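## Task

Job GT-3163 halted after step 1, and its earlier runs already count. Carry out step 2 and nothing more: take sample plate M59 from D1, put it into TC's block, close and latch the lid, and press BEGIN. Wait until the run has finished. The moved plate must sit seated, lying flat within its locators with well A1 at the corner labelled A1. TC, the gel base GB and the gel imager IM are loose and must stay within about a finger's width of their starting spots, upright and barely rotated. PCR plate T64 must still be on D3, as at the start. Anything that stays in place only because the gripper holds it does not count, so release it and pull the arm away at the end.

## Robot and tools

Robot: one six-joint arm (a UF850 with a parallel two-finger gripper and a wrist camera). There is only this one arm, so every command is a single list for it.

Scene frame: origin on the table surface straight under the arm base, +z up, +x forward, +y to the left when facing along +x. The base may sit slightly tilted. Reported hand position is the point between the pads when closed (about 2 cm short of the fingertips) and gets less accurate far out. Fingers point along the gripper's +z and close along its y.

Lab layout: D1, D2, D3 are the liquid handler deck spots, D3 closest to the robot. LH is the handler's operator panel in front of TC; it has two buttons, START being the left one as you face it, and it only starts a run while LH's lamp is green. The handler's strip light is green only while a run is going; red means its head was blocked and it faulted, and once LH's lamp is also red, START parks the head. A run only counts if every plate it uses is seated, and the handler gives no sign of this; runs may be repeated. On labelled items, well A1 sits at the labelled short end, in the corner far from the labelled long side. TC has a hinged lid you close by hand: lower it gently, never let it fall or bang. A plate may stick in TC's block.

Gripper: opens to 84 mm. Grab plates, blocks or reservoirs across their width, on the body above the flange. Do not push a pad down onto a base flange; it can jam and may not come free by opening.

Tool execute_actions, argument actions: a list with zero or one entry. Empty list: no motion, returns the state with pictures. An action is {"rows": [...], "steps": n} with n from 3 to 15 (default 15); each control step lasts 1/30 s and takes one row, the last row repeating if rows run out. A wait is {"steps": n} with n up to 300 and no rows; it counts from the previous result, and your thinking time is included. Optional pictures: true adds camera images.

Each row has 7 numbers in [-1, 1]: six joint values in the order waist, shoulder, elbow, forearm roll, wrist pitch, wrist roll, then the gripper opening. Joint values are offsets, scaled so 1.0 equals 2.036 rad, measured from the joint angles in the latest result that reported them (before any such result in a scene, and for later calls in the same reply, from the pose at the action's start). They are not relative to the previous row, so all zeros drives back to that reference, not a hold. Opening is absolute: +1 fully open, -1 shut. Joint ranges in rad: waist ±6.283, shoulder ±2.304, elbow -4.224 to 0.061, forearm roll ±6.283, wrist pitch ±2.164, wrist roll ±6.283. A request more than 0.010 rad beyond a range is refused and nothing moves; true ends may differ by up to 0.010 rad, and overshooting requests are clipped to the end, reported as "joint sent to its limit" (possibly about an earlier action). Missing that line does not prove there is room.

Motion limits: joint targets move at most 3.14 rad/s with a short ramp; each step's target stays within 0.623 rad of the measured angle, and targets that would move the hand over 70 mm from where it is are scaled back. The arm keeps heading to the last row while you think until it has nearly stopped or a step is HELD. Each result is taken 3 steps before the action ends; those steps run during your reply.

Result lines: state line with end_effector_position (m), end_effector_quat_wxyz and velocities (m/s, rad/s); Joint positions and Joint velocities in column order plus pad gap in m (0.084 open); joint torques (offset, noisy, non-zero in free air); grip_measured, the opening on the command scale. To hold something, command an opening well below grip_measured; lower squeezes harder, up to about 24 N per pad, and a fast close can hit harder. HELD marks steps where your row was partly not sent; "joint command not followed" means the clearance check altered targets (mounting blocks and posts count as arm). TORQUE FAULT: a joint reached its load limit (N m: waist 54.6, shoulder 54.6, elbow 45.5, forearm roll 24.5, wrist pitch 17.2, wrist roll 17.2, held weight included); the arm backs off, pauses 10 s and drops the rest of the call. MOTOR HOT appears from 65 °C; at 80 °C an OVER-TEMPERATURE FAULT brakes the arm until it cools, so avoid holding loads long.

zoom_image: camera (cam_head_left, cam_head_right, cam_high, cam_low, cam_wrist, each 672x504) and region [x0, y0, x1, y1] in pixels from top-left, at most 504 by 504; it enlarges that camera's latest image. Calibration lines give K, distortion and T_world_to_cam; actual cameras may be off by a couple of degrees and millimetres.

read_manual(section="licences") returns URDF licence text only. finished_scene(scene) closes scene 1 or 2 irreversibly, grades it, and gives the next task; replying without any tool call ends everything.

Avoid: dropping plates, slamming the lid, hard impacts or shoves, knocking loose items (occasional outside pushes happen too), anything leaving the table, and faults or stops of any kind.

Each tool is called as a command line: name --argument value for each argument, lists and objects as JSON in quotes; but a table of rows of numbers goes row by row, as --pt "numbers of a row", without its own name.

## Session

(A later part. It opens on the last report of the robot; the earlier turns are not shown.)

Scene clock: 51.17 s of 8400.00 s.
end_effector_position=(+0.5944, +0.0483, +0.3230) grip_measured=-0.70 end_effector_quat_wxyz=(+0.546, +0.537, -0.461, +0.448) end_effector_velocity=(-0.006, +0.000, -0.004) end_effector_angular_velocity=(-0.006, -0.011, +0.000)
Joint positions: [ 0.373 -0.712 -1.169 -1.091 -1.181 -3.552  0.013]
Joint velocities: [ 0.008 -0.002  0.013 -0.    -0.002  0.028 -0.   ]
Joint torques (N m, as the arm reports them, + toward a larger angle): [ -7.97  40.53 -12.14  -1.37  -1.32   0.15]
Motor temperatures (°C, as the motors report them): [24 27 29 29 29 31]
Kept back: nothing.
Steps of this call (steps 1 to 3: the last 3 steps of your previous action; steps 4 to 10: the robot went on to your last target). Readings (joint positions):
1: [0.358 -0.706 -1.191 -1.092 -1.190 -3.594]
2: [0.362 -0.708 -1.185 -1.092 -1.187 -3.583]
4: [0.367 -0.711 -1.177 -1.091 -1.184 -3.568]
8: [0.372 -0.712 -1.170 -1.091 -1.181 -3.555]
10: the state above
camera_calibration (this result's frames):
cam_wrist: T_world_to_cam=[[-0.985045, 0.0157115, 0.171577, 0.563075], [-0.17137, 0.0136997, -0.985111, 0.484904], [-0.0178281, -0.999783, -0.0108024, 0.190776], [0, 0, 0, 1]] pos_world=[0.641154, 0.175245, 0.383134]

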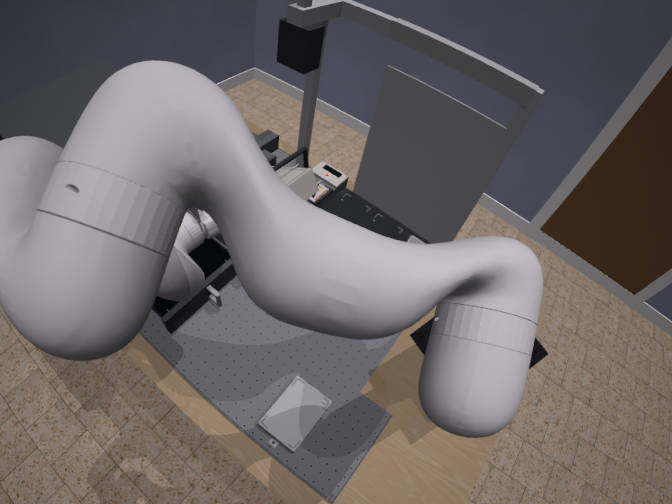

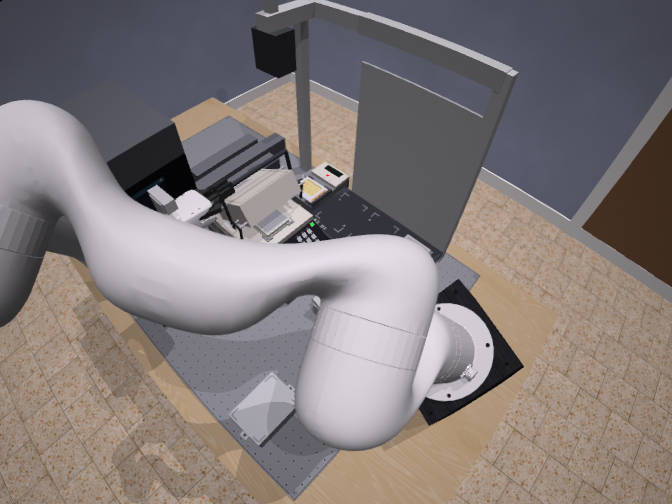

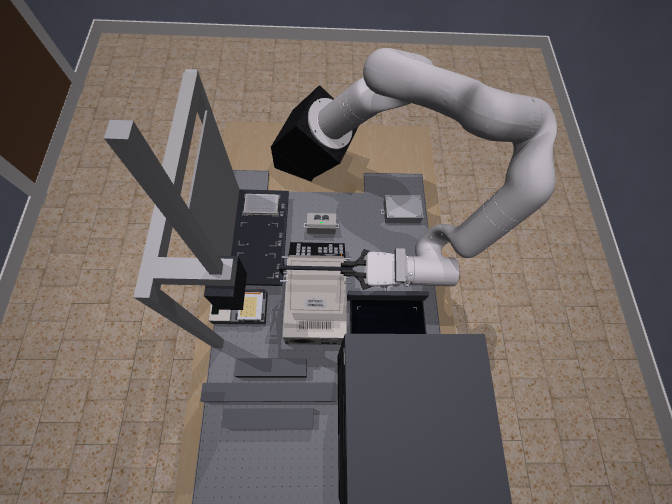

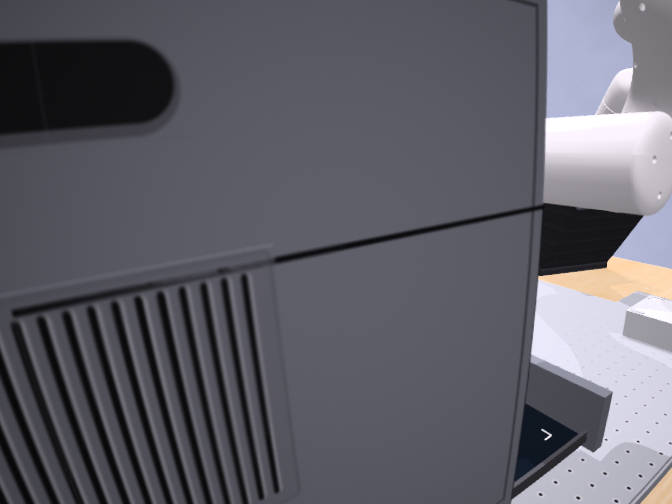

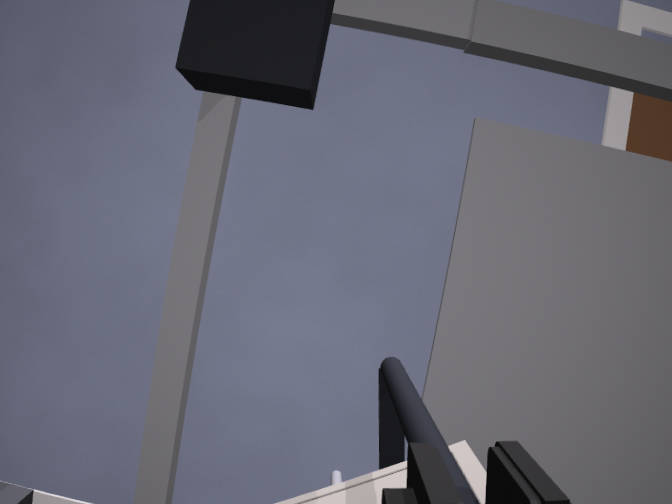

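execute_actions --actions '[{"rows": [[0.0005,-0.0005,0.0003,0.0001,0.0002,0.0020,-0.92],[0.0017,-0.0019,0.0010,0.0004,0.0006,0.0076,-0.92],[0.0037,-0.0040,0.0021,0.0009,0.0014,0.0160,-0.92],[0.0061,-0.0066,0.0035,0.0015,0.0023,0.0265,-0.92],[0.0088,-0.0096,0.0051,0.0021,0.0033,0.0384,-0.92],[0.0117,-0.0127,0.0068,0.0028,0.0044,0.0511,-0.92],[0.0146,-0.0158,0.0085,0.0035,0.0054,0.0637,-0.92],[0.0173,-0.0188,0.0101,0.0041,0.0064,0.0756,-0.92],[0.0197,-0.0214,0.0115,0.0047,0.0073,0.0862,-0.92],[0.0217,-0.0235,0.0126,0.0052,0.0081,0.0945,-0.92],[0.0229,-0.0249,0.0133,0.0055,0.0085,0.1001,-0.92],[0.0234,-0.0254,0.0136,0.0056,0.0087,0.1021,-0.92]], "steps": 15}]'

execute_actions --actions '[{"steps": 10}]' --pictures true

Scene clock: 52.37 s of 8400.00 s.
end_effector_position=(+0.5776, +0.0485, +0.3000) grip_measured=-0.70 end_effector_quat_wxyz=(+0.531, +0.519, -0.480, +0.468) end_effector_velocity=(-0.082, -0.000, -0.112) end_effector_angular_velocity=(-0.001, -0.328, -0.002)
Joint positions: [ 0.401 -0.743 -1.153 -1.084 -1.172 -3.43   0.013]
Joint velocities: [ 0.135 -0.148  0.078  0.033  0.064  0.571 -0.   ]
Joint torques (N m, as the arm reports them, + toward a larger angle): [-12.75  40.35 -10.16  -2.07  -1.14   0.28]
Motor temperatures (°C, as the motors report them): [24 27 29 29 29 31]
Steps of this call (steps 1 to 24: the robot went on to your last target; steps 25 to 36: the first 12 steps of this action). Readings (joint positions):
25: [0.374 -0.713 -1.168 -1.091 -1.182 -3.549]
26: [0.374 -0.713 -1.168 -1.091 -1.182 -3.549]
28: [0.374 -0.714 -1.168 -1.090 -1.183 -3.544]
32: [0.383 -0.724 -1.163 -1.088 -1.179 -3.504]
36: the state above

Scene clock: 52.70 s of 8400.00 s.
end_effector_position=(+0.5664, +0.0485, +0.2851) grip_measured=-0.70 end_effector_quat_wxyz=(+0.519, +0.507, -0.492, +0.480) end_effector_velocity=(-0.005, +0.000, -0.005) end_effector_angular_velocity=(-0.006, -0.027, -0.001)
Joint positions: [ 0.419 -0.763 -1.142 -1.08  -1.163 -3.348  0.013]
Joint velocities: [ 0.009 -0.009  0.005  0.002 -0.001  0.042 -0.   ]
Joint torques (N m, as the arm reports them, + toward a larger angle): [-10.65  39.7  -10.36  -1.94  -2.22  -0.19]
Motor temperatures (°C, as the motors report them): [24 27 29 29 29 31]
Kept back: nothing.
Steps of this call (steps 1 to 3: the last 3 steps of your previous action; steps 4 to 10: the robot went on to your last target). Readings (joint positions):
1: [0.405 -0.748 -1.150 -1.083 -1.170 -3.412]
2: [0.409 -0.752 -1.148 -1.082 -1.168 -3.396]
4: [0.414 -0.758 -1.145 -1.081 -1.165 -3.373]
8: [0.419 -0.762 -1.143 -1.080 -1.163 -3.352]
10: the state above
camera_calibration (this result's frames):
cam_wrist: T_world_to_cam=[[-0.998476, 0.0172394, 0.0524289, 0.583445], [-0.0522548, 0.0104041, -0.99858, 0.379267], [-0.0177603, -0.999797, -0.00948743, 0.189644], [0, 0, 0, 1]] pos_world=[0.605743, 0.175601, 0.349938]

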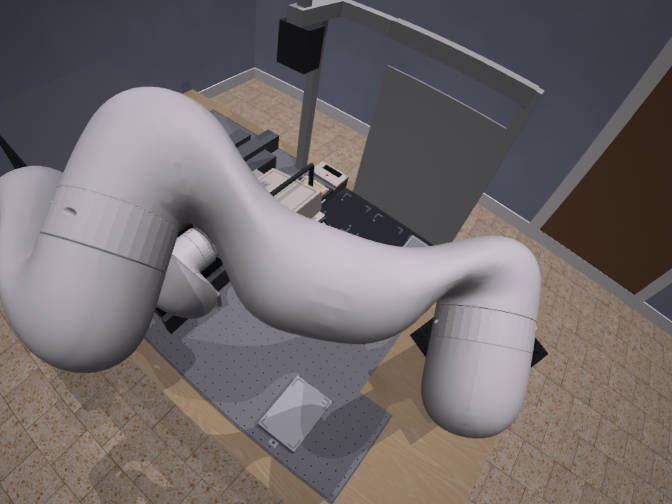

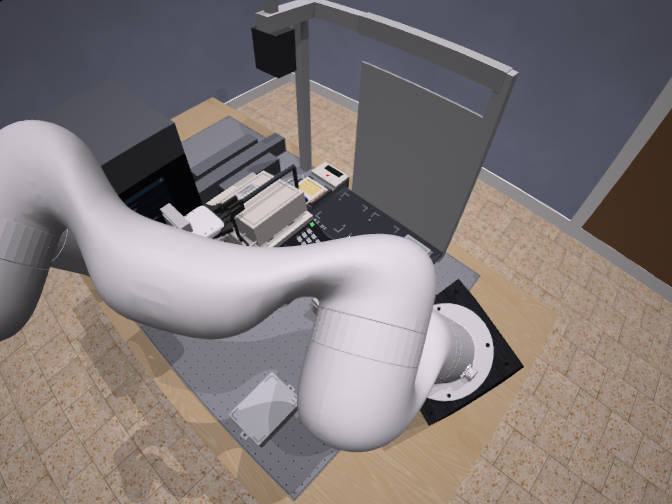

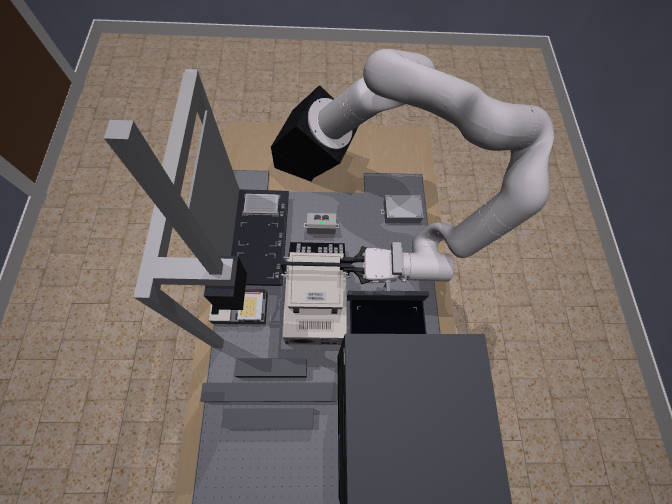

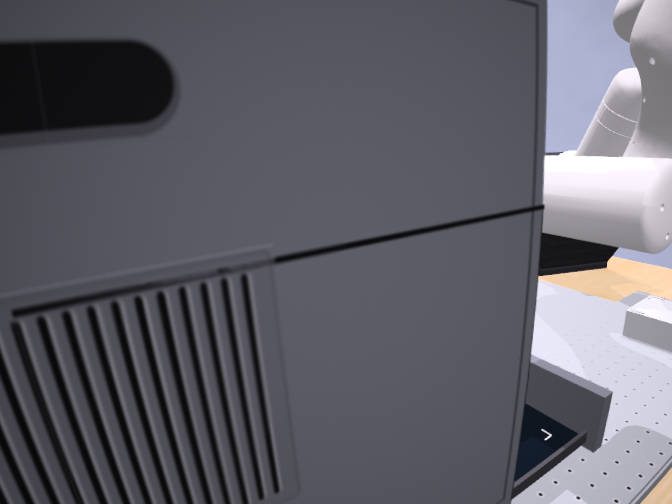

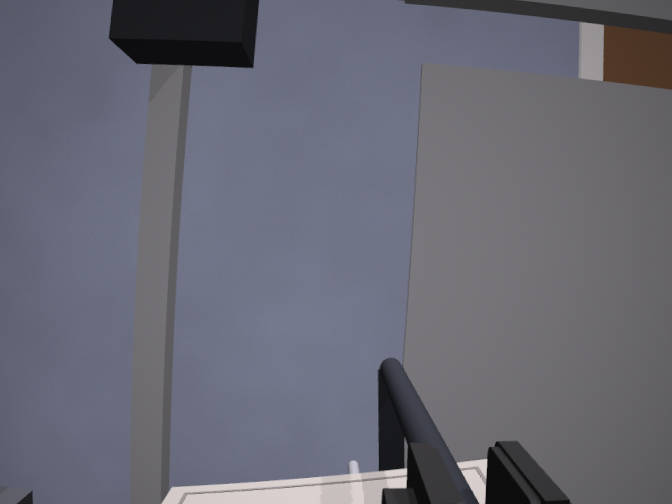

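execute_actions --actions '[{"rows": [[0.0007,-0.0010,-0.0002,0.0002,0,0.0010,-0.92],[0.0010,-0.0020,-0.0010,0.0004,0,0.0000,-0.92],[0.0014,-0.0036,-0.0025,0.0007,0,-0.0020,-0.92],[0.0018,-0.0056,-0.0044,0.0010,0,-0.0045,-0.92],[0.0023,-0.0078,-0.0065,0.0014,0,-0.0070,-0.92],[0.0029,-0.0102,-0.0088,0.0019,0,-0.0098,-0.92],[0.0035,-0.0126,-0.0110,0.0023,0.0001,-0.0124,-0.92],[0.0041,-0.0149,-0.0130,0.0027,0.0001,-0.0147,-0.92],[0.0046,-0.0170,-0.0149,0.0031,0.0001,-0.0168,-0.92],[0.0051,-0.0188,-0.0164,0.0034,0.0001,-0.0185,-0.92],[0.0055,-0.0202,-0.0177,0.0037,0.0001,-0.0199,-0.92],[0.0057,-0.0211,-0.0184,0.0038,0.0001,-0.0208,-0.92],[0.0058,-0.0214,-0.0187,0.0039,0.0001,-0.0211,-0.92]], "steps": 15}]'

execute_actions --actions '[{"steps": 12}]' --pictures true

Scene clock: 53.63 s of 8400.00 s.
end_effector_position=(+0.5682, +0.0487, +0.2753) grip_measured=-0.70 end_effector_quat_wxyz=(+0.527, +0.514, -0.484, +0.473) end_effector_velocity=(+0.012, +0.002, -0.039) end_effector_angular_velocity=(-0.016, +0.129, -0.002)
Joint positions: [ 0.426 -0.789 -1.164 -1.075 -1.166 -3.373  0.013]
Joint velocities: [ 0.026 -0.109 -0.103  0.018 -0.024 -0.117  0.   ]
Joint torques (N m, as the arm reports them, + toward a larger angle): [ -6.78  36.69 -10.04  -1.26   0.36  -0.02]
Motor temperatures (°C, as the motors report them): [24 27 29 29 29 31]
Steps of this call (steps 1 to 16: the robot went on to your last target; steps 17 to 28: the first 12 steps of this action). Readings (joint positions):
17: [0.420 -0.764 -1.141 -1.079 -1.163 -3.344]
18: [0.420 -0.764 -1.142 -1.079 -1.163 -3.344]
20: [0.421 -0.765 -1.142 -1.079 -1.164 -3.346]
24: [0.423 -0.774 -1.150 -1.077 -1.164 -3.357]
28: the state above

Scene clock: 54.03 s of 8400.00 s.
end_effector_position=(+0.5698, +0.0491, +0.2683) grip_measured=-0.70 end_effector_quat_wxyz=(+0.531, +0.519, -0.479, +0.468) end_effector_velocity=(-0.000, +0.000, -0.002) end_effector_angular_velocity=(-0.002, +0.008, -0.000)
Joint positions: [ 0.431 -0.806 -1.18  -1.072 -1.167 -3.391  0.013]
Joint velocities: [ 0.003 -0.006 -0.005  0.001 -0.002 -0.006  0.   ]
Joint torques (N m, as the arm reports them, + toward a larger angle): [ -2.3   37.04 -10.     0.36   2.7   -0.01]
Motor temperatures (°C, as the motors report them): [24 27 29 29 29 31]
Kept back: nothing.
Steps of this call (steps 1 to 3: the last 3 steps of your previous action; steps 4 to 12: the robot went on to your last target). Readings (joint positions):
1: [0.427 -0.792 -1.167 -1.074 -1.167 -3.377]
2: [0.428 -0.795 -1.170 -1.074 -1.168 -3.380]
4: [0.429 -0.800 -1.175 -1.073 -1.168 -3.385]
8: [0.430 -0.804 -1.179 -1.072 -1.167 -3.389]
12: the state above
camera_calibration (this result's frames):
cam_wrist: T_world_to_cam=[[-0.994653, 0.0178297, 0.101719, 0.57232], [-0.101573, 0.00892203, -0.994788, 0.389821], [-0.0186443, -0.999801, -0.00706331, 0.190066], [0, 0, 0, 1]] pos_world=[0.612399, 0.176346, 0.330916]

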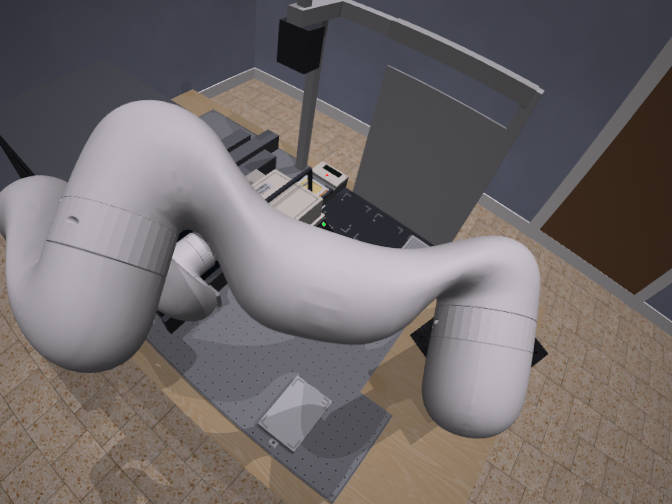

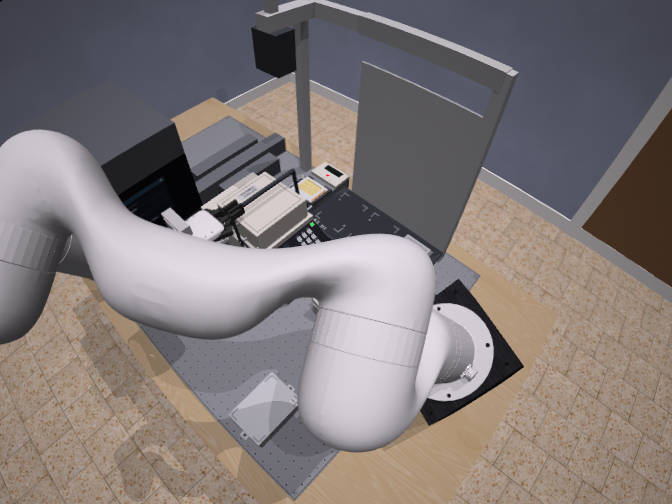

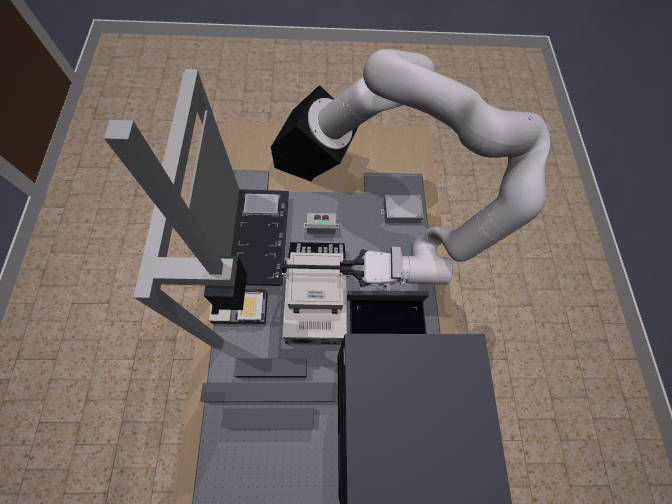

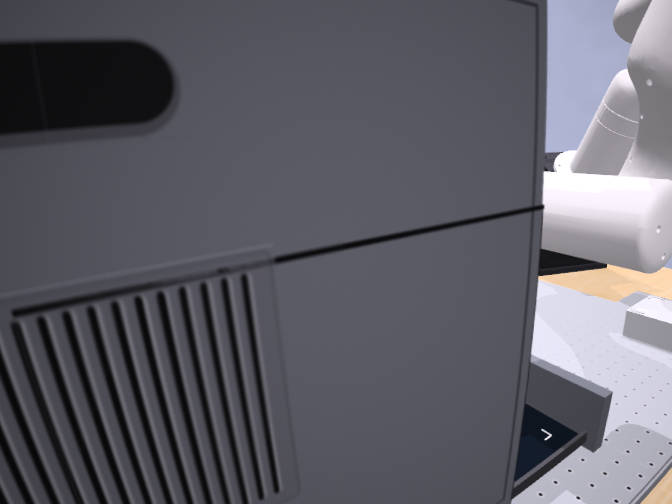

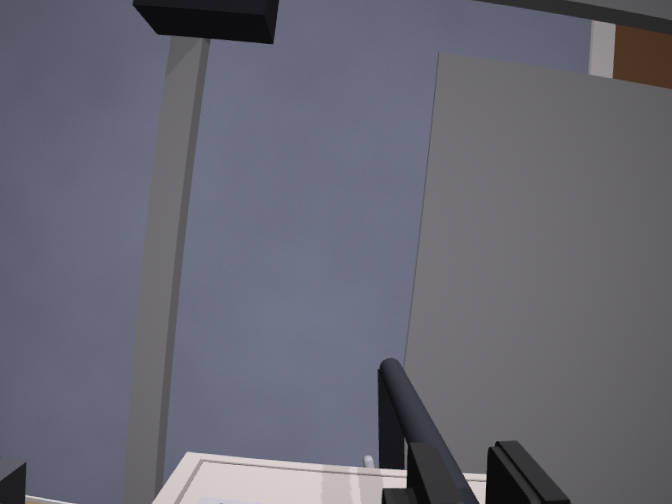

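execute_actions --actions '[{"rows": [[0.0002,-0.0001,0.0004,0,0.0018,0.0020,-0.92],[0.0005,0.0000,0.0010,0,0.0020,0.0050,-0.92],[0.0008,0.0000,0.0017,0,0.0022,0.0090,-0.92],[0.0012,0.0000,0.0024,0.0001,0.0024,0.0130,-0.92],[0.0016,-0.0002,0.0030,0.0001,0.0026,0.0170,-0.92],[0.0020,-0.0004,0.0036,0.0002,0.0029,0.0210,-0.92],[0.0023,-0.0007,0.0040,0.0002,0.0031,0.0250,-0.92],[0.0026,-0.0009,0.0043,0.0002,0.0033,0.0280,-0.92],[0.0028,-0.0011,0.0046,0.0003,0.0034,0.0305,-0.92],[0.0030,-0.0013,0.0047,0.0003,0.0035,0.0318,-0.92]], "steps": 15}]'

execute_actions --actions '[{"steps": 8}]' --pictures true

Scene clock: 54.80 s of 8400.00 s.
end_effector_position=(+0.5659, +0.0492, +0.2664) grip_measured=-0.70 end_effector_quat_wxyz=(+0.523, +0.509, -0.488, +0.478) end_effector_velocity=(-0.012, -0.001, -0.005) end_effector_angular_velocity=(-0.018, -0.115, -0.002)
Joint positions: [ 0.435 -0.807 -1.173 -1.072 -1.166 -3.344  0.013]
Joint velocities: [ 0.013 -0.008  0.019  0.001 -0.006  0.143  0.   ]
Joint torques (N m, as the arm reports them, + toward a larger angle): [-5.4  34.71 -9.04  0.59  3.78 -0.34]
Motor temperatures (°C, as the motors report them): [24 27 29 29 29 31]
Steps of this call (steps 1 to 11: the robot went on to your last target; steps 12 to 23: the first 12 steps of this action). Readings (joint positions):
12: [0.431 -0.807 -1.180 -1.072 -1.167 -3.391]
13: [0.431 -0.807 -1.180 -1.072 -1.167 -3.391]
15: [0.431 -0.806 -1.179 -1.072 -1.167 -3.387]
19: [0.433 -0.806 -1.176 -1.072 -1.166 -3.368]
23: the state above

Scene clock: 55.07 s of 8400.00 s.
end_effector_position=(+0.5645, +0.0491, +0.2659) grip_measured=-0.70 end_effector_quat_wxyz=(+0.521, +0.505, -0.491, +0.482) end_effector_velocity=(-0.001, -0.001, -0.000) end_effector_angular_velocity=(-0.004, -0.012, -0.001)
Joint positions: [ 0.437 -0.808 -1.171 -1.071 -1.168 -3.328  0.013]
Joint velocities: [ 0.    -0.002  0.002 -0.    -0.002  0.015  0.   ]
Joint torques (N m, as the arm reports them, + toward a larger angle): [-5.87 29.48 -7.98 -0.39  3.63 -0.33]
Motor temperatures (°C, as the motors report them): [24 27 29 29 29 31]
Kept back: nothing.
Steps of this call (steps 1 to 3: the last 3 steps of your previous action; steps 4 to 8: the robot went on to your last target). Readings (joint positions):
1: [0.436 -0.807 -1.172 -1.071 -1.167 -3.340]
2: [0.436 -0.807 -1.172 -1.071 -1.167 -3.336]
4: [0.436 -0.808 -1.171 -1.071 -1.167 -3.332]
8: the state above
camera_calibration (this result's frames):
cam_wrist: T_world_to_cam=[[-0.998534, 0.0182882, 0.050948, 0.582975], [-0.0508963, 0.00328201, -0.998699, 0.359623], [-0.0184316, -0.999827, -0.00234639, 0.188551], [0, 0, 0, 1]] pos_world=[0.603899, 0.176676, 0.329896]

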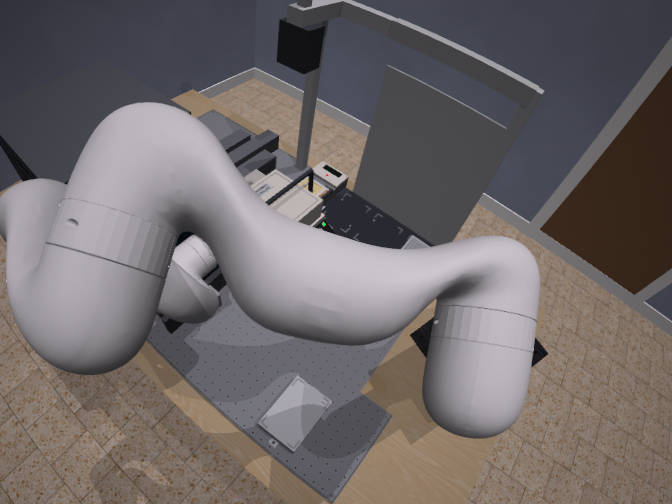

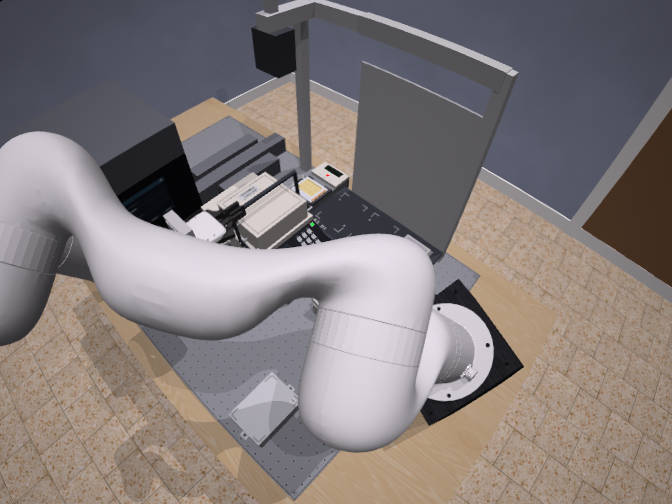

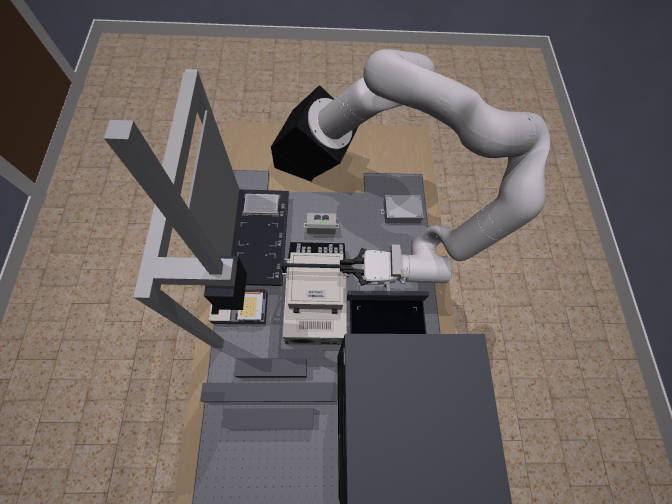

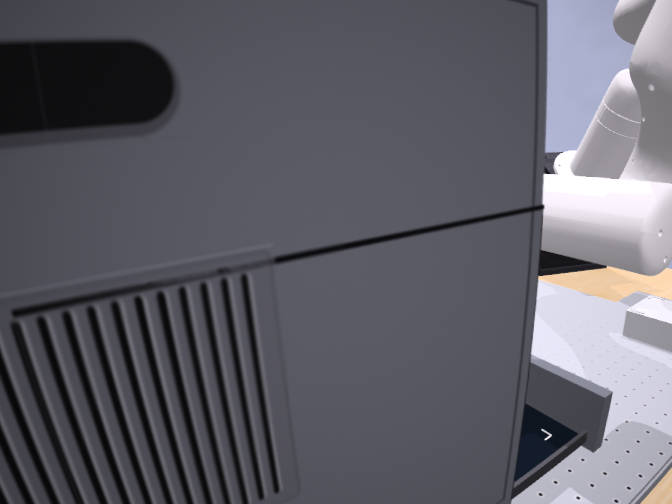

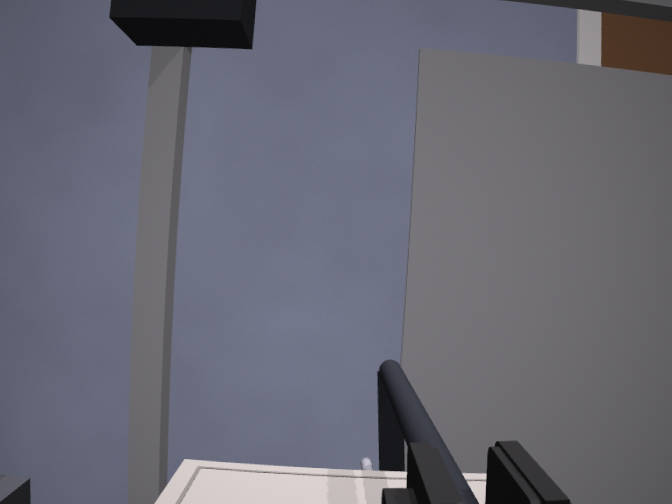

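zoom_image --camera "cam_wrist" --region '[300, 340, 520, 504]'

Region (300, 340, 520, 504) of cam_wrist's 672x504 image, scaled by 2.291, with more detail than that image has; it fills the top 376 rows of this view, and the rest is white.

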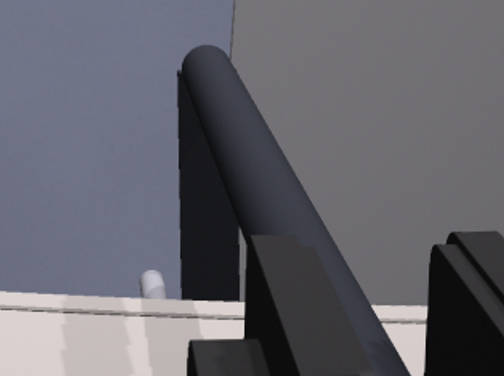

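execute_actions --actions '[{"rows": [[-0.0001,-0.0005,-0.0003,0,0.0038,-0.0010,-0.92],[-0.0003,-0.0010,-0.0013,0,0.0036,-0.0045,-0.92],[-0.0006,-0.0016,-0.0027,0.0001,0.0034,-0.0100,-0.92],[-0.0009,-0.0024,-0.0044,0.0001,0.0032,-0.0162,-0.92],[-0.0013,-0.0032,-0.0062,0.0002,0.0030,-0.0230,-0.92],[-0.0016,-0.0040,-0.0080,0.0003,0.0027,-0.0295,-0.92],[-0.0019,-0.0047,-0.0096,0.0003,0.0025,-0.0355,-0.92],[-0.0021,-0.0052,-0.0108,0.0004,0.0023,-0.0400,-0.92],[-0.0023,-0.0055,-0.0116,0.0004,0.0022,-0.0431,-0.92]], "steps": 15}]'

execute_actions --actions '[{"steps": 8}]' --pictures true

Scene clock: 56.23 s of 8400.00 s.
end_effector_position=(+0.5700, +0.0488, +0.2652) grip_measured=-0.70 end_effector_quat_wxyz=(+0.534, +0.518, -0.477, +0.468) end_effector_velocity=(+0.018, -0.000, -0.002) end_effector_angular_velocity=(+0.005, +0.167, -0.001)
Joint positions: [ 0.433 -0.817 -1.188 -1.071 -1.172 -3.392  0.013]
Joint velocities: [-0.012 -0.024 -0.054  0.001 -0.009 -0.198 -0.   ]
Joint torques (N m, as the arm reports them, + toward a larger angle): [-4.7  33.86 -5.86  0.74  3.73  0.2 ]
Motor temperatures (°C, as the motors report them): [24 27 29 29 29 31]
Steps of this call (steps 1 to 23: the robot went on to your last target; steps 24 to 35: the first 12 steps of this action). Readings (joint positions):
24: [0.437 -0.808 -1.170 -1.071 -1.168 -3.326]
25: [0.437 -0.808 -1.170 -1.071 -1.168 -3.327]
27: [0.437 -0.809 -1.171 -1.071 -1.169 -3.330]
31: [0.435 -0.812 -1.178 -1.071 -1.171 -3.357]
35: the state above

Scene clock: 56.50 s of 8400.00 s.
end_effector_position=(+0.5719, +0.0489, +0.2649) grip_measured=-0.70 end_effector_quat_wxyz=(+0.538, +0.522, -0.472, +0.463) end_effector_velocity=(+0.001, +0.001, -0.001) end_effector_angular_velocity=(+0.000, +0.018, +0.001)
Joint positions: [ 0.432 -0.819 -1.194 -1.071 -1.173 -3.413  0.013]
Joint velocities: [ 0.001 -0.003 -0.005  0.001 -0.002 -0.02   0.   ]
Joint torques (N m, as the arm reports them, + toward a larger angle): [-3.88 27.5  -7.01  0.58  3.68 -0.21]
Motor temperatures (°C, as the motors report them): [24 27 29 29 29 31]
Kept back: nothing.
Steps of this call (steps 1 to 3: the last 3 steps of your previous action; steps 4 to 8: the robot went on to your last target). Readings (joint positions):
1: [0.433 -0.817 -1.190 -1.071 -1.173 -3.398]
2: [0.432 -0.818 -1.191 -1.071 -1.173 -3.402]
4: [0.432 -0.818 -1.192 -1.071 -1.173 -3.408]
8: the state above
camera_calibration (this result's frames):
cam_wrist: T_world_to_cam=[[-0.992115, 0.0191821, 0.123854, 0.567383], [-0.1238, 0.00400344, -0.992299, 0.398963], [-0.0195303, -0.999808, -0.00159713, 0.188882], [0, 0, 0, 1]] pos_world=[0.61599, 0.176365, 0.325919]

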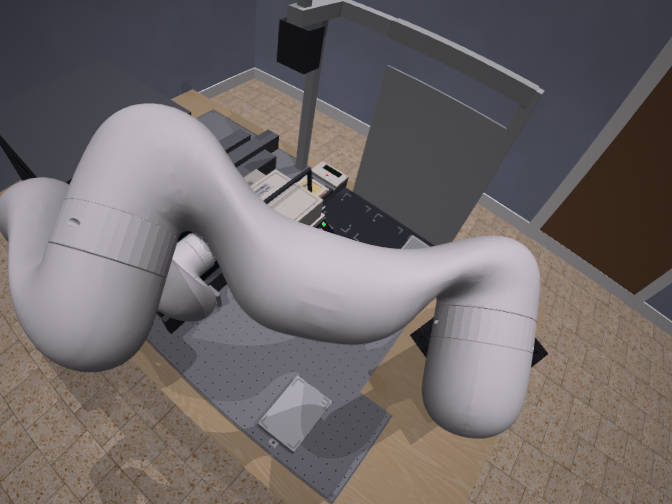

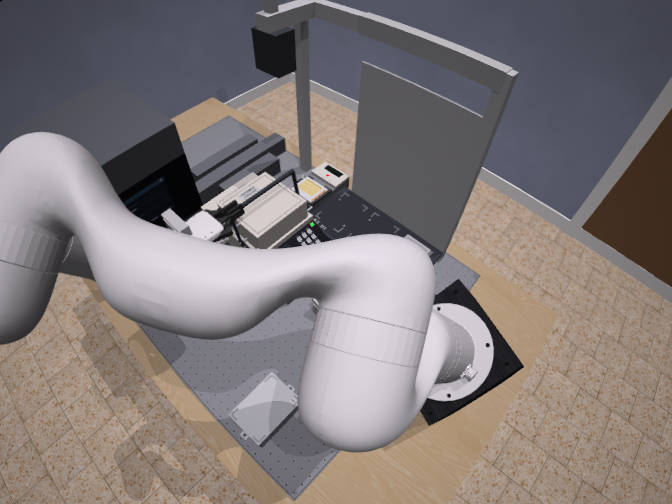

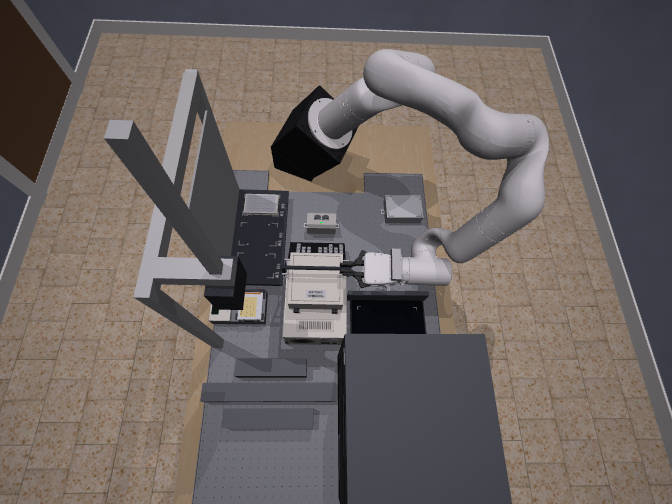

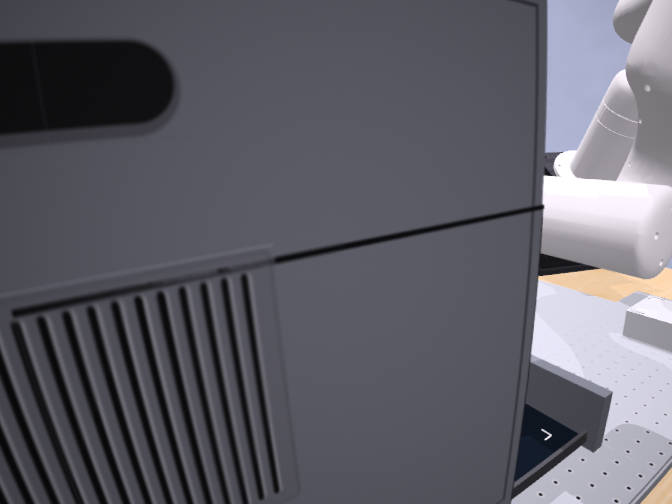

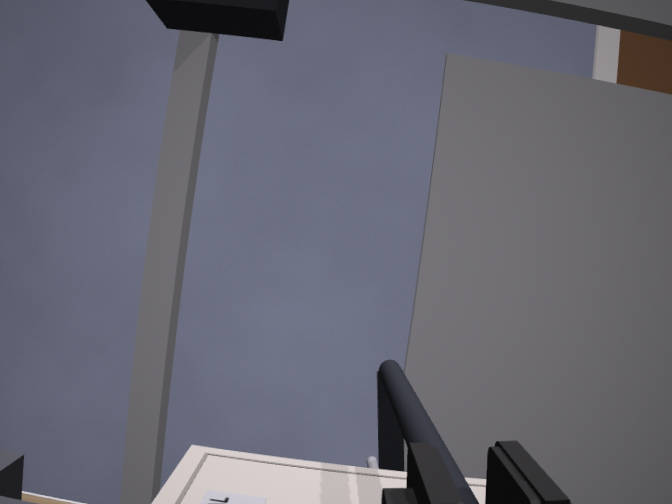

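zoom_image --camera "cam_wrist" --region '[320, 400, 440, 504]'

Region (320, 400, 440, 504) of cam_wrist's 672x504 image, scaled by 4.200, with more detail than that image has; it fills the top 437 rows of this view, and the rest is white.

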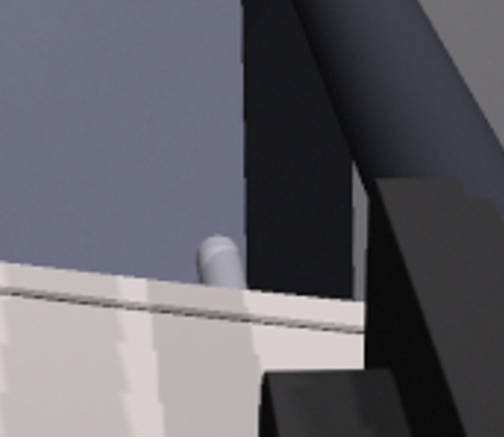

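execute_actions --actions '[{"rows": [[-0.0001,-0.0001,-0.0010,0.0004,0.0045,-0.004,-0.92],[-0.0003,-0.0002,-0.0017,0.0004,0.0043,-0.008,-0.92],[-0.0005,-0.0003,-0.0023,0.0004,0.0042,-0.0105,-0.92]], "steps": 14}]' --pictures true

zoom_image --camera "cam_wrist" --region '[320, 400, 440, 504]'

Scene clock: 58.63 s of 8400.00 s.
end_effector_position=(+0.5734, +0.0491, +0.2651) grip_measured=-0.70 end_effector_quat_wxyz=(+0.542, +0.526, -0.468, +0.458) end_effector_velocity=(+0.002, +0.001, +0.000) end_effector_angular_velocity=(+0.002, +0.015, +0.000)
Joint positions: [ 0.431 -0.82  -1.198 -1.07  -1.174 -3.433  0.013]
Joint velocities: [-0.001 -0.    -0.005  0.001  0.    -0.019 -0.   ]
Joint torques (N m, as the arm reports them, + toward a larger angle): [ 0.1  31.83 -9.39  0.09  3.63  0.21]
Motor temperatures (°C, as the motors report them): [24 27 29 29 30 31]
Steps of this call (steps 1 to 30: the robot went on to your last target; steps 31 to 53: nothing new was sent; steps 54 to 64: the first 11 steps of this action). Readings (joint positions):
54: [0.432 -0.819 -1.194 -1.070 -1.173 -3.415]
55: [0.432 -0.819 -1.194 -1.070 -1.173 -3.416]
57: [0.432 -0.819 -1.195 -1.070 -1.174 -3.420]
61: [0.431 -0.820 -1.197 -1.070 -1.174 -3.429]
64: the state above
camera_calibration (this result's frames):
cam_wrist: T_world_to_cam=[[-0.990045, 0.0194494, 0.139401, 0.56354], [-0.139323, 0.00527166, -0.990233, 0.407623], [-0.0199943, -0.999797, -0.00250942, 0.18962], [0, 0, 0, 1]] pos_world=[0.618512, 0.176472, 0.325559]

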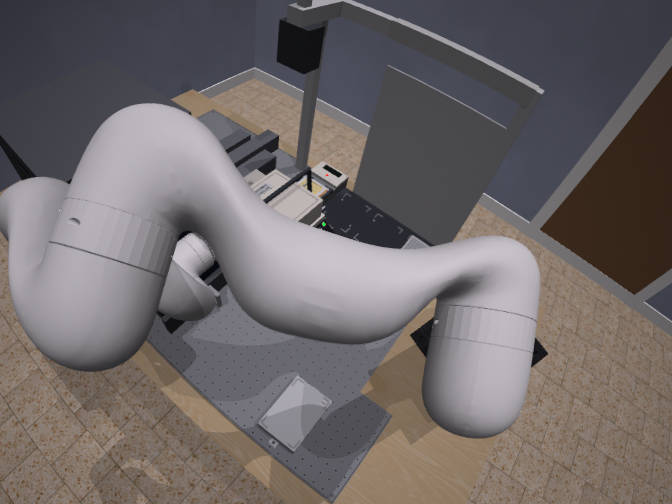

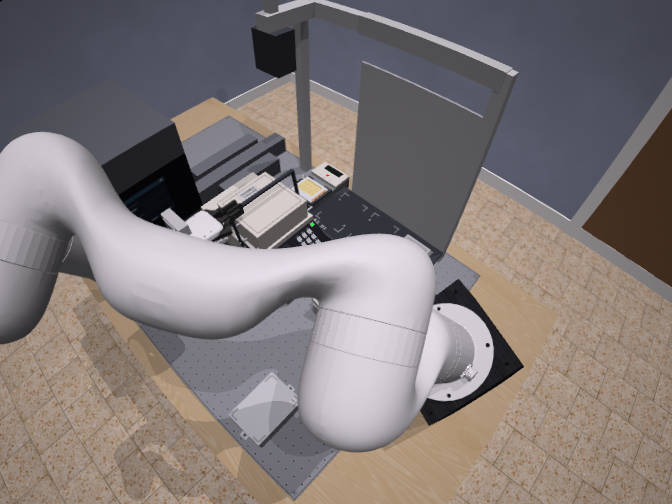

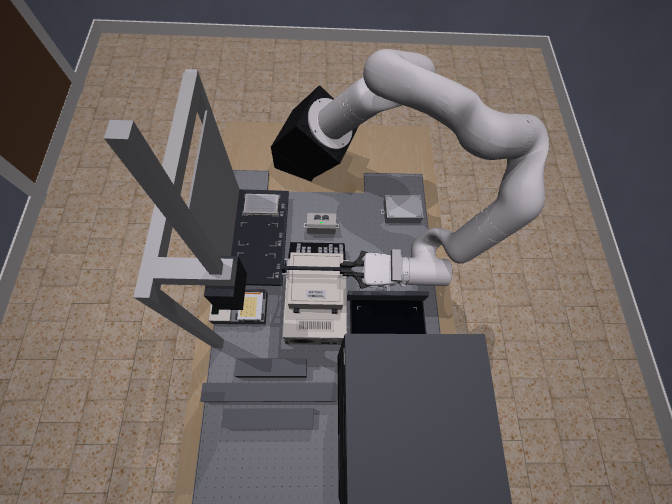

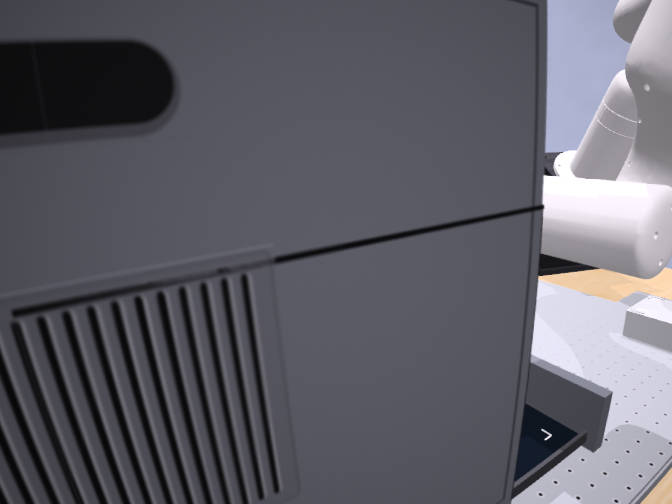

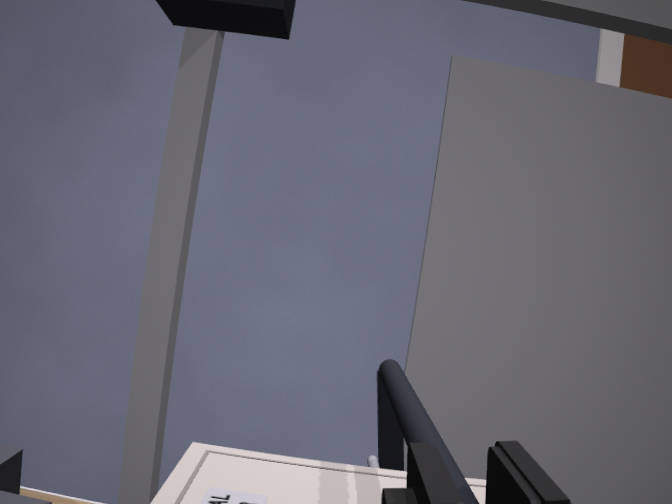

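Region (320, 400, 440, 504) of cam_wrist's 672x504 image, scaled by 4.200, with more detail than that image has; it fills the top 437 rows of this view, and the rest is white.

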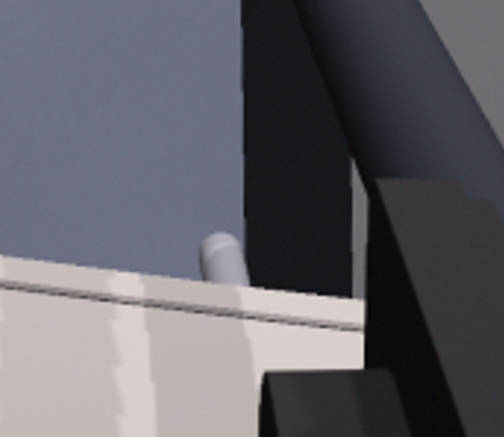

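execute_actions --actions '[{"rows": [[0.0002,0.0007,0.0010,-0.0001,0.0049,0.004,-0.92],[0.0006,0.0017,0.0032,-0.0003,0.0052,0.012,-0.92],[0.0011,0.0032,0.0065,-0.0005,0.0056,0.024,-0.92],[0.0019,0.0050,0.0108,-0.0008,0.0063,0.040,-0.92],[0.0029,0.0070,0.0155,-0.0010,0.0070,0.058,-0.92],[0.0040,0.0090,0.0206,-0.0012,0.0078,0.078,-0.92],[0.0052,0.0108,0.0254,-0.0013,0.0087,0.098,-0.92],[0.0065,0.0125,0.0301,-0.0014,0.0096,0.118,-0.92],[0.0079,0.0140,0.0346,-0.0014,0.0106,0.138,-0.92],[0.0093,0.0153,0.0389,-0.0013,0.0116,0.158,-0.92],[0.0108,0.0164,0.0430,-0.0012,0.0126,0.178,-0.92],[0.0124,0.0173,0.0469,-0.0010,0.0137,0.198,-0.92],[0.0138,0.0180,0.0503,-0.0008,0.0147,0.216,-0.92],[0.0152,0.0185,0.0531,-0.0005,0.0156,0.232,-0.92],[0.0162,0.0188,0.0551,-0.0003,0.0162,0.2433,-0.92]], "steps": 15}]'

execute_actions --actions '[{"steps": 14}]' --pictures true

Scene clock: 59.87 s of 8400.00 s.
end_effector_position=(+0.5577, +0.0492, +0.2664) grip_measured=-0.70 end_effector_quat_wxyz=(+0.504, +0.488, -0.508, +0.500) end_effector_velocity=(-0.089, +0.000, +0.001) end_effector_angular_velocity=(-0.033, -0.853, +0.005)
Joint positions: [ 0.442 -0.8   -1.151 -1.072 -1.164 -3.248  0.013]
Joint velocities: [ 0.066  0.087  0.242 -0.002  0.042  1.014  0.   ]
Joint torques (N m, as the arm reports them, + toward a larger angle): [-1.82 28.5  -5.98  0.7   3.55 -0.05]
Motor temperatures (°C, as the motors report them): [24 27 29 29 30 31]
Steps of this call (steps 1 to 3: the last 3 steps of your previous action; steps 4 to 15: the robot went on to your last target; steps 16 to 25: nothing new was sent; steps 26 to 37: the first 12 steps of this action). Readings (joint positions):
26: [0.431 -0.820 -1.198 -1.070 -1.173 -3.435]
27: [0.431 -0.820 -1.198 -1.070 -1.173 -3.434]
29: [0.431 -0.819 -1.196 -1.070 -1.172 -3.425]
33: [0.434 -0.811 -1.180 -1.071 -1.169 -3.365]
37: the state above

Scene clock: 60.33 s of 8400.00 s.
end_effector_position=(+0.5320, +0.0494, +0.2637) grip_measured=-0.70 end_effector_quat_wxyz=(-0.437, -0.419, +0.565, -0.560) end_effector_velocity=(-0.005, -0.000, -0.000) end_effector_angular_velocity=(-0.001, -0.069, +0.001)
Joint positions: [ 0.463 -0.782 -1.087 -1.07  -1.149 -2.946  0.013]
Joint velocities: [ 0.004  0.004  0.013 -0.001  0.004  0.078 -0.   ]
Joint torques (N m, as the arm reports them, + toward a larger angle): [-8.99 32.98 -9.12 -1.4   3.29 -0.3 ]
Motor temperatures (°C, as the motors report them): [24 27 29 29 30 31]
Kept back: nothing.
Steps of this call (steps 1 to 3: the last 3 steps of your previous action; steps 4 to 14: the robot went on to your last target). Readings (joint positions):
1: [0.444 -0.797 -1.143 -1.072 -1.163 -3.213]
2: [0.446 -0.795 -1.134 -1.072 -1.161 -3.177]
4: [0.452 -0.790 -1.118 -1.071 -1.158 -3.104]
8: [0.460 -0.784 -1.096 -1.070 -1.152 -2.992]
14: the state above
camera_calibration (this result's frames):
cam_wrist: T_world_to_cam=[[-0.963319, 0.0147977, -0.26795, 0.616202], [0.267891, -0.00589403, -0.963431, 0.177351], [-0.0158359, -0.999873, 0.00171365, 0.185784], [0, 0, 0, 1]] pos_world=[0.549031, 0.177688, 0.335659]

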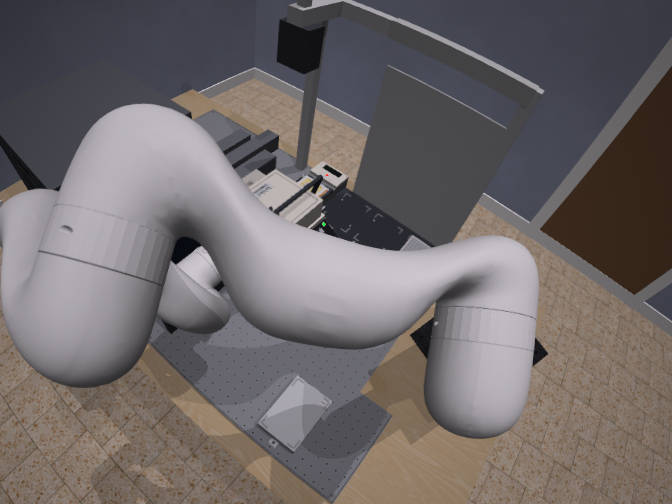

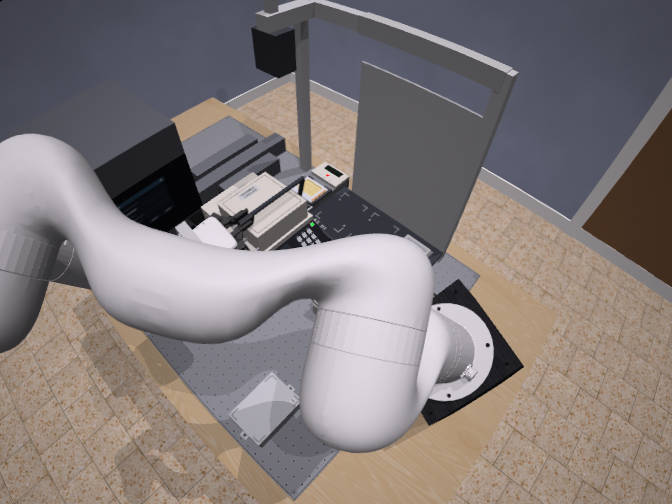

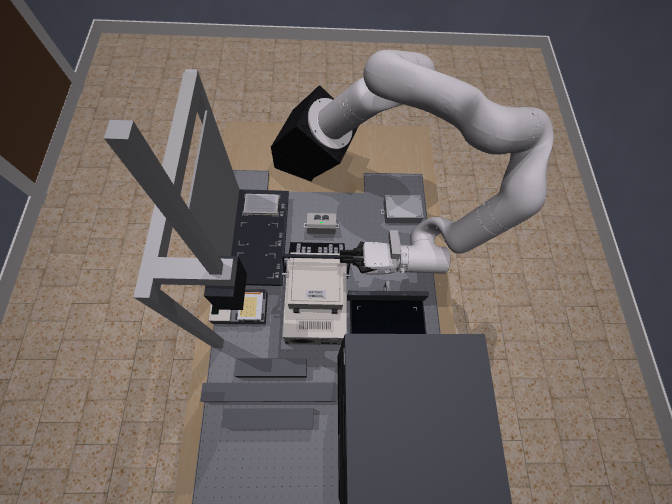

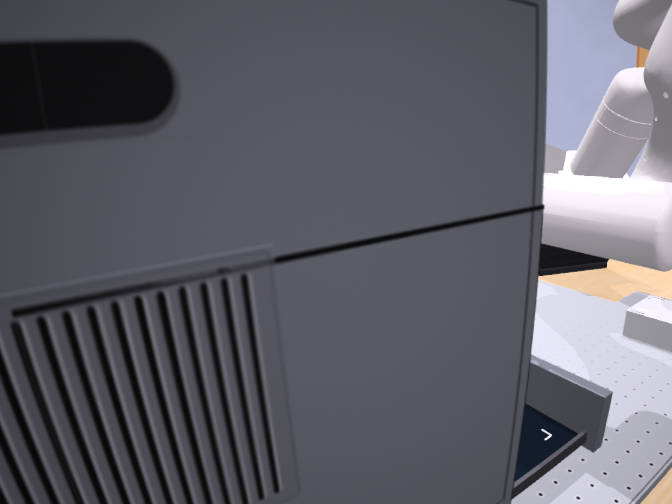

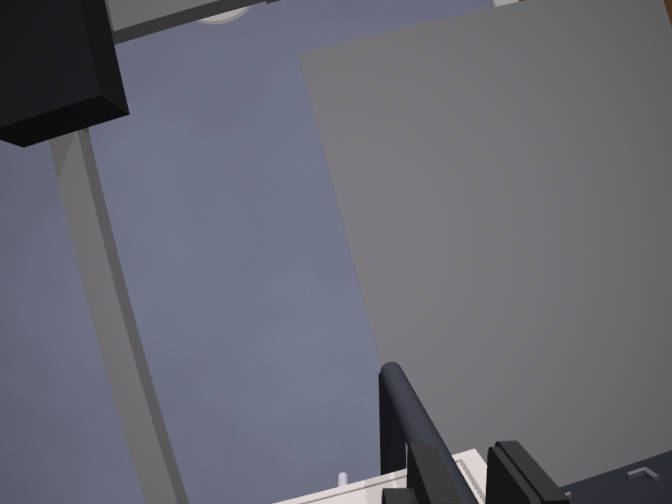

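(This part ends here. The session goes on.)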